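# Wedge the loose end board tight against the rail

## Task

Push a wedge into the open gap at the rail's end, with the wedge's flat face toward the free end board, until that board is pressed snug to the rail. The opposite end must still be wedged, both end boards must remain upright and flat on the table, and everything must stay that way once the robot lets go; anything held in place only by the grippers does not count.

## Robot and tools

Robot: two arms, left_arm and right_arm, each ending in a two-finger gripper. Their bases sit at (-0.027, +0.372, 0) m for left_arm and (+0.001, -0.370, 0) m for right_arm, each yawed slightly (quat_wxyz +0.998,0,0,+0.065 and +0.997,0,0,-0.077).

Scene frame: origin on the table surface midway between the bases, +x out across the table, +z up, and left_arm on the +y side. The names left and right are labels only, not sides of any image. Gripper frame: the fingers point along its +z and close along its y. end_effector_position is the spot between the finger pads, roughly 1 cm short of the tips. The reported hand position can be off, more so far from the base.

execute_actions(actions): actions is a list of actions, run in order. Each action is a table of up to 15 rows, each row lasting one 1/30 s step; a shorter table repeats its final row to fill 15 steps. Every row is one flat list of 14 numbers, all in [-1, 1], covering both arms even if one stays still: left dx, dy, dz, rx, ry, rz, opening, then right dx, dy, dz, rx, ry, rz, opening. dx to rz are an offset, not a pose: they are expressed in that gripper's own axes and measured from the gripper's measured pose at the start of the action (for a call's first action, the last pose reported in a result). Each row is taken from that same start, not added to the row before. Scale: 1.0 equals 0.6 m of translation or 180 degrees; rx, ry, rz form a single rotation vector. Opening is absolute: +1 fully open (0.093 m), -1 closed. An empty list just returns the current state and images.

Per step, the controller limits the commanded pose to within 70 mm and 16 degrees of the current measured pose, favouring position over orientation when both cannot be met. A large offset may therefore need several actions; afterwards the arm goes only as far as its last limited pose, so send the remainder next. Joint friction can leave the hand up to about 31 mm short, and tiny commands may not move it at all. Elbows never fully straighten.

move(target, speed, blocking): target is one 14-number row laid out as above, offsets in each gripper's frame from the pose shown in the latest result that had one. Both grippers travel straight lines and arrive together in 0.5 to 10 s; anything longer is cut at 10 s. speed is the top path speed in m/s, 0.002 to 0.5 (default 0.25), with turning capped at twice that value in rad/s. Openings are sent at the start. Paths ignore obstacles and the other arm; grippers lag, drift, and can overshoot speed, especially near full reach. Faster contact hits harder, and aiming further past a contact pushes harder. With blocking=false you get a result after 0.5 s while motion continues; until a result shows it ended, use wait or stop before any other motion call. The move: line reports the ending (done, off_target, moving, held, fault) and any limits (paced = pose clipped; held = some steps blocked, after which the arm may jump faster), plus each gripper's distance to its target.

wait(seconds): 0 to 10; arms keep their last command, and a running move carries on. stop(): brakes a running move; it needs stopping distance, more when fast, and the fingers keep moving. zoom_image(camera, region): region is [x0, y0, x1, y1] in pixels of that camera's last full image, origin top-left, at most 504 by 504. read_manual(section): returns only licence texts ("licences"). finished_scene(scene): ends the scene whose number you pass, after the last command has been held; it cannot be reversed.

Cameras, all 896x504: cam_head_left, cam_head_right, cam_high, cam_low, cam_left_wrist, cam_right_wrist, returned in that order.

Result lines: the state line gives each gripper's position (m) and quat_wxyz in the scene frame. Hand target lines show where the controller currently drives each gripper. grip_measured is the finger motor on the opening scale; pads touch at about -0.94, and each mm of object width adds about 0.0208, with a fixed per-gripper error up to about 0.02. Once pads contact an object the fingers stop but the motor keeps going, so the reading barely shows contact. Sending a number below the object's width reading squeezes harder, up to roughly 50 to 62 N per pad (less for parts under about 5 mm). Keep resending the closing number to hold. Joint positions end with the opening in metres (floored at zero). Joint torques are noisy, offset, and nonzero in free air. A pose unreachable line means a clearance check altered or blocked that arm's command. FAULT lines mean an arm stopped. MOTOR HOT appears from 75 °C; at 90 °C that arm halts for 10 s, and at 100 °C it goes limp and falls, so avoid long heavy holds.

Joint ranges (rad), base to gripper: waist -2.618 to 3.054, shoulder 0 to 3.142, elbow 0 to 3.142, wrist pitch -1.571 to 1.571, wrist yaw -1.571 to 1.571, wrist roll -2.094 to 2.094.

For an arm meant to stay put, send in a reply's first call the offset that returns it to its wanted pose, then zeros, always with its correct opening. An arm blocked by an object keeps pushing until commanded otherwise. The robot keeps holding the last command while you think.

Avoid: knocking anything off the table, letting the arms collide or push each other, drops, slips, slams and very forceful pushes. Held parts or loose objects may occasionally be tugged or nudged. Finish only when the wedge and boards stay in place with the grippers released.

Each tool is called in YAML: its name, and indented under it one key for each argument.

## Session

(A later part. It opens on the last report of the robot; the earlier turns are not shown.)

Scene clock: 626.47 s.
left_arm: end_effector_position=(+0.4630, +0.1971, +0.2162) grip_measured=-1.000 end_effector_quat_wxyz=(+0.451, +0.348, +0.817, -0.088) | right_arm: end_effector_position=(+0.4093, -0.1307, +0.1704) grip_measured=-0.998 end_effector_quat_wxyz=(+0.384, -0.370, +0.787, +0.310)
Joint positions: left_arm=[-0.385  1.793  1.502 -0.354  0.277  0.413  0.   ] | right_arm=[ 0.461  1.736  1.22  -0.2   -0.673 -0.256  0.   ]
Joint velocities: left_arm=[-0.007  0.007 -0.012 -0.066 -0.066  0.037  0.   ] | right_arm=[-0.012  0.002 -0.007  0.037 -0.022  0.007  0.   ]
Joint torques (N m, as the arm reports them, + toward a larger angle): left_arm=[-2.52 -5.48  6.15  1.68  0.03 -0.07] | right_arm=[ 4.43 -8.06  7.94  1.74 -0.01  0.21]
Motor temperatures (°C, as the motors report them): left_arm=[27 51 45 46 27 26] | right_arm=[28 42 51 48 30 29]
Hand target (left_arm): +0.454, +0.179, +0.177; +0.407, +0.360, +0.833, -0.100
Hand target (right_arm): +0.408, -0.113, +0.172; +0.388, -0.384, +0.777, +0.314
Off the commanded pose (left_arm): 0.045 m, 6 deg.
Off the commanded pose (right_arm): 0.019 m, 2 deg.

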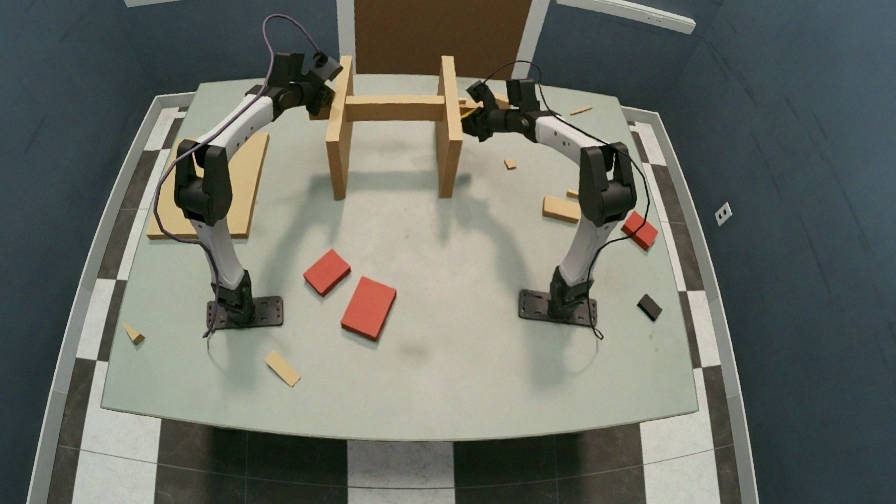

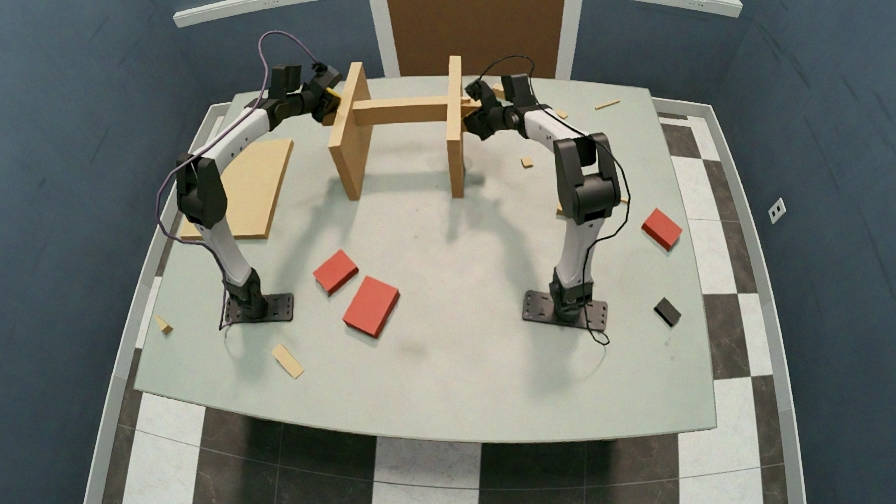

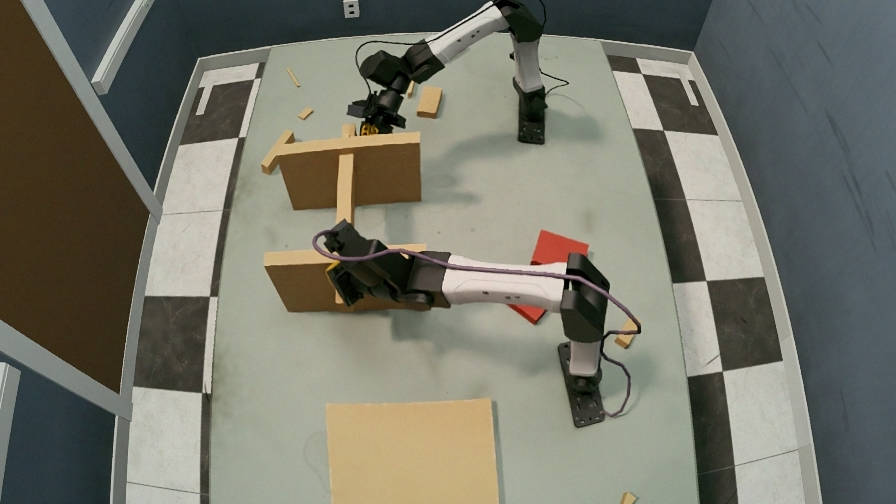

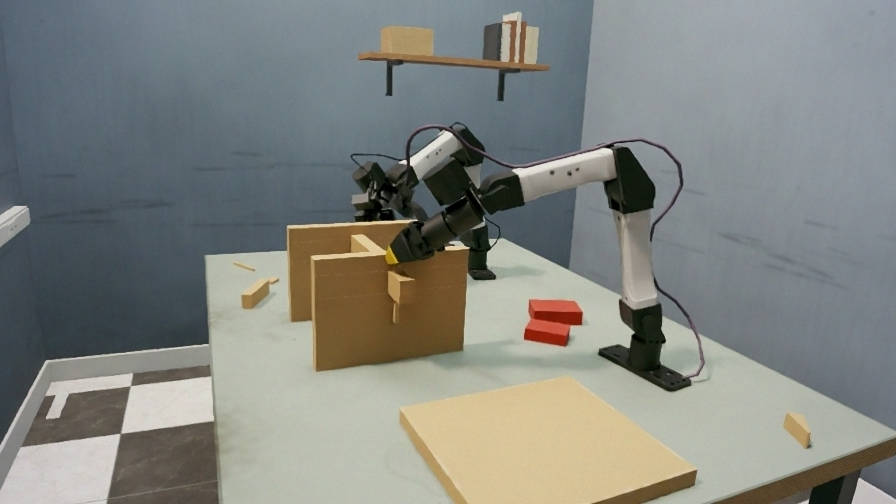

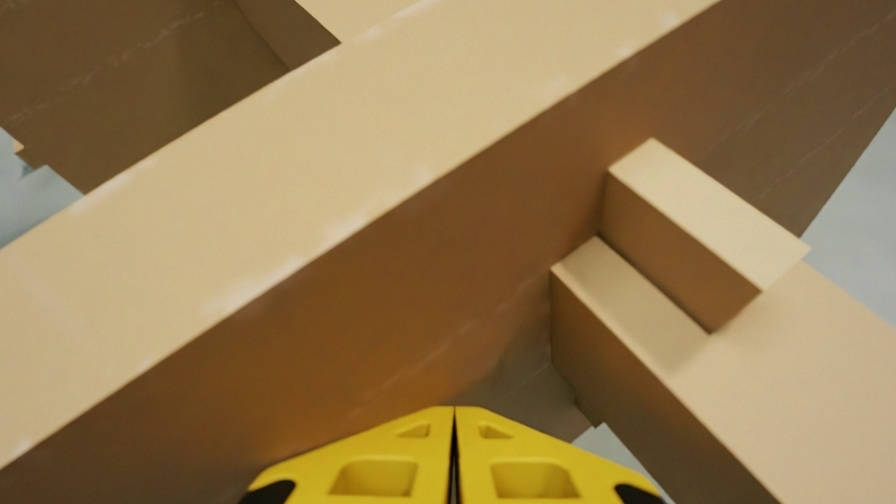

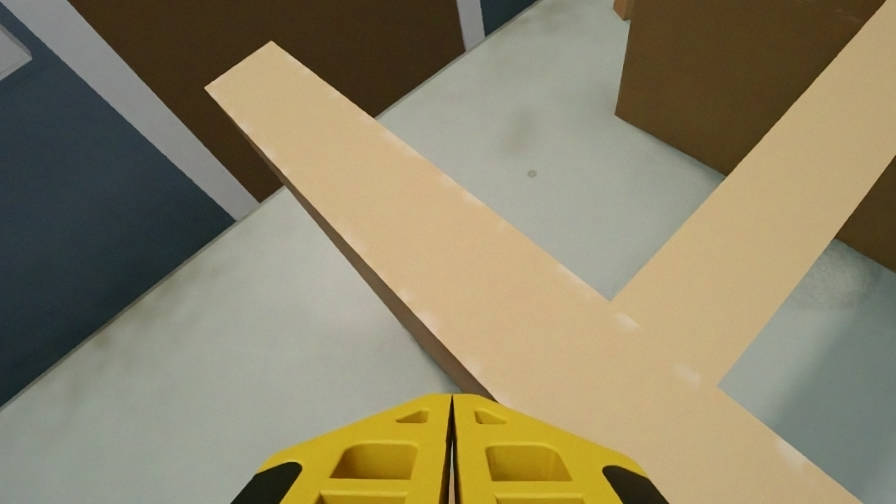

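move:
  target: [-0.055, 0.054, -0.081, 0, 0, 0, -1, 0, 0, -0.08, 0, 0, 0, -1]
  speed: 0.06

Scene clock: 636.30 s.
left_arm: end_effector_position=(+0.4603, +0.2228, +0.2635) grip_measured=-1.000 end_effector_quat_wxyz=(+0.439, +0.347, +0.823, -0.092) | right_arm: end_effector_position=(+0.3975, -0.1624, +0.1947) grip_measured=-0.998 end_effector_quat_wxyz=(+0.388, -0.371, +0.786, +0.307)
Joint positions: left_arm=[-0.321  1.789  1.706 -0.6    0.331  0.45   0.   ] | right_arm=[ 0.385  1.642  1.22  -0.329 -0.724 -0.324  0.   ]
Joint velocities: left_arm=[-0.002 -0.007 -0.022  0.066  0.007 -0.022  0.   ] | right_arm=[ 0.017 -0.007 -0.012 -0.081 -0.007 -0.007  0.   ]
Joint torques (N m, as the arm reports them, + toward a larger angle): left_arm=[ 0.94 -9.79  9.81  1.78  0.16  0.19] | right_arm=[ -0.64 -10.15   5.39   1.36  -0.27   0.07]
Motor temperatures (°C, as the motors report them): left_arm=[27 50 46 46 27 26] | right_arm=[29 42 51 48 30 29]
Hand target (left_arm): +0.461, +0.227, +0.276; +0.451, +0.348, +0.817, -0.089
Hand target (right_arm): +0.391, -0.167, +0.195; +0.384, -0.369, +0.787, +0.311
Off the commanded pose (left_arm): 0.014 m, 2 deg.
Off the commanded pose (right_arm): 0.008 m, 1 deg.
move: off_target (left_arm)

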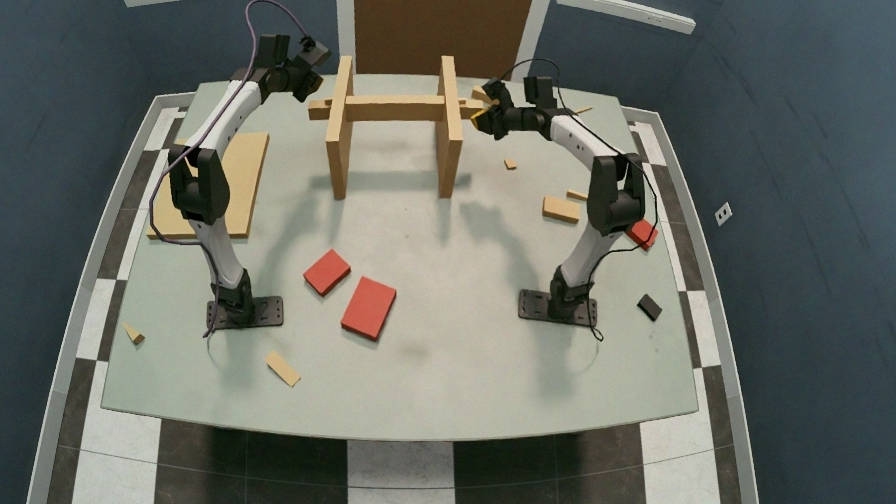

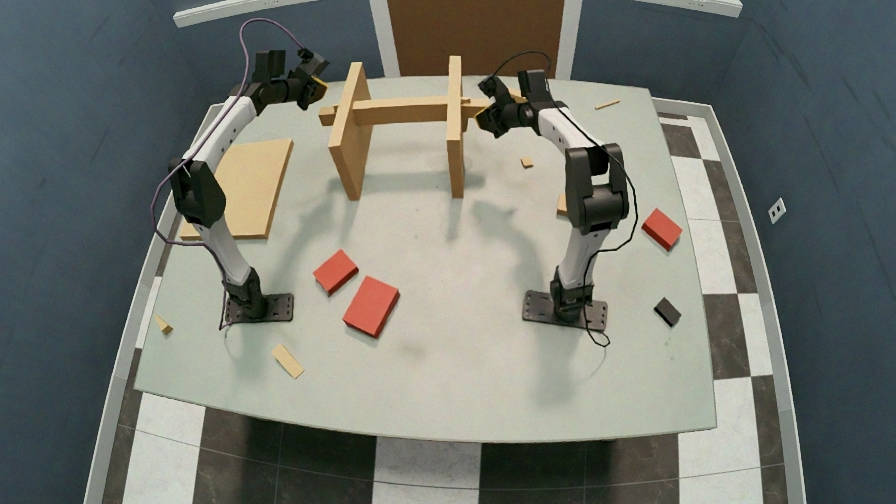

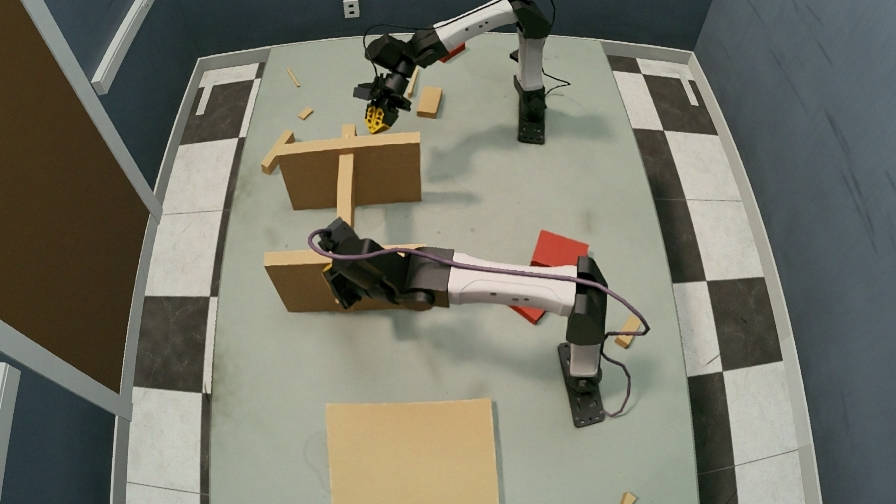

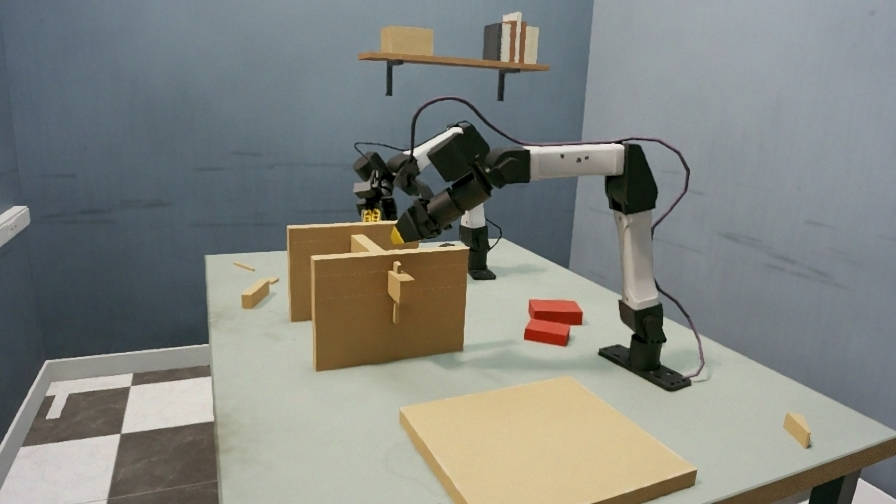

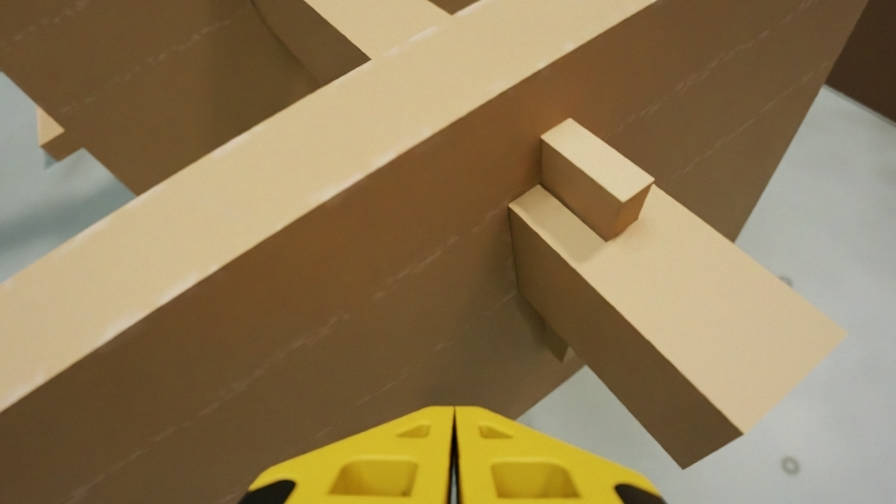

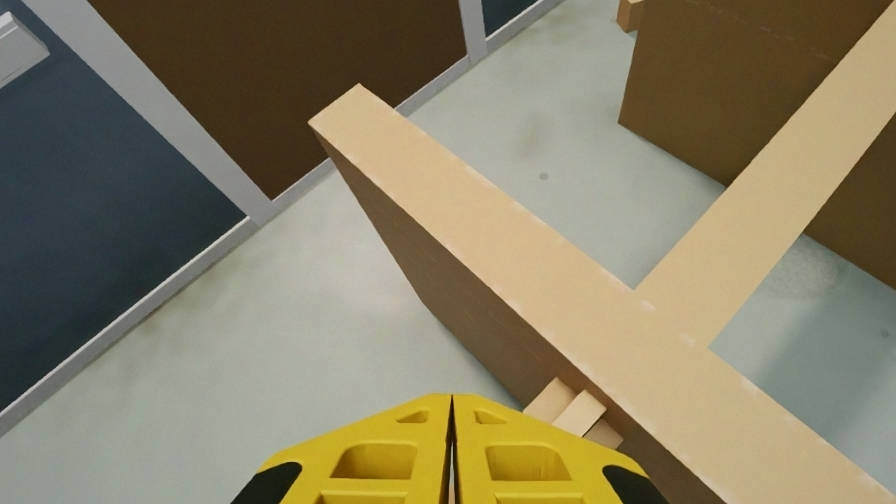

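zoom_image:
  camera: "cam_low"
  region: [340, 200, 460, 340]

zoom_image:
  camera: "cam_head_right"
  region: [310, 60, 490, 200]

zoom_image:
  camera: "cam_head_left"
  region: [300, 60, 480, 200]

Region (340, 200, 460, 340) of cam_low's 896x504 image, scaled by 3.600, with more detail than that image has; it fills the left 432 columns of this view, and the rest is white.

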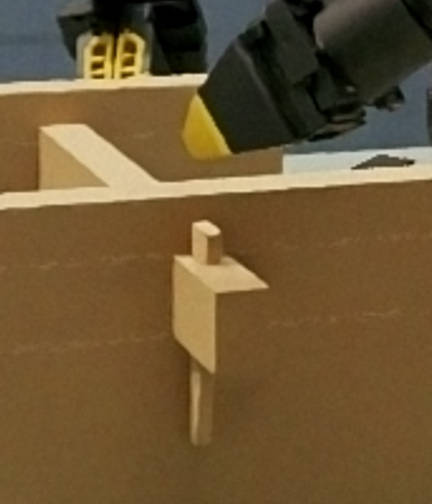

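Region (310, 60, 490, 200) of cam_head_right's 896x504 image, scaled by 2.800, with more detail than that image has.

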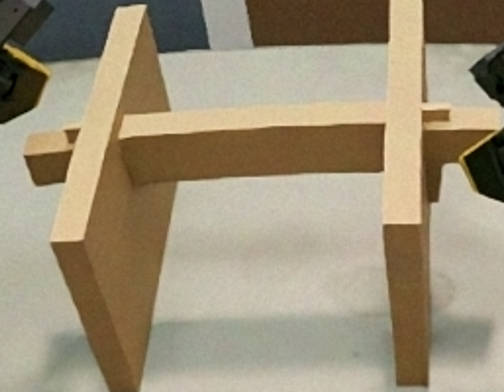

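Region (300, 60, 480, 200) of cam_head_left's 896x504 image, scaled by 2.800, with more detail than that image has.

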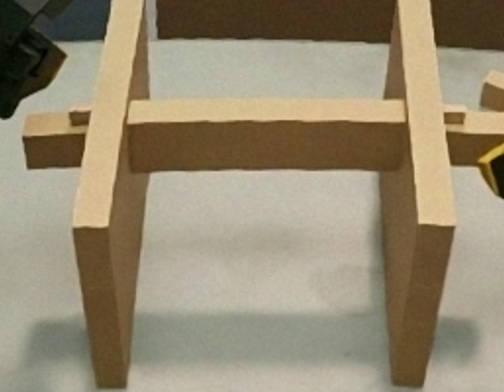

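zoom_image:
  camera: "cam_head_right"
  region: [335, 90, 385, 135]

zoom_image:
  camera: "cam_left_wrist"
  region: [180, 0, 480, 120]

Region (335, 90, 385, 135) of cam_head_right's 896x504 image, scaled by 10.080, with more detail than that image has; it fills the top 454 rows of this view, and the rest is white.

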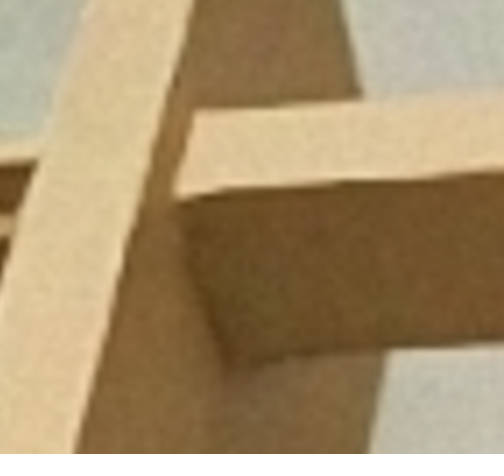

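Region (180, 0, 480, 120) of cam_left_wrist's 896x504 image, scaled by 1.680, with more detail than that image has; it fills the top 202 rows of this view, and the rest is white.

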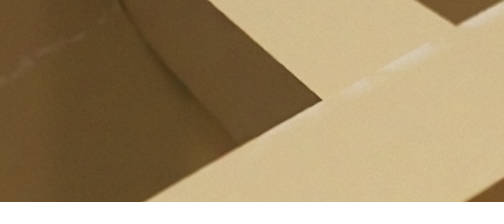

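finished_scene:
  scene: 2

The scene is finished: the task was done.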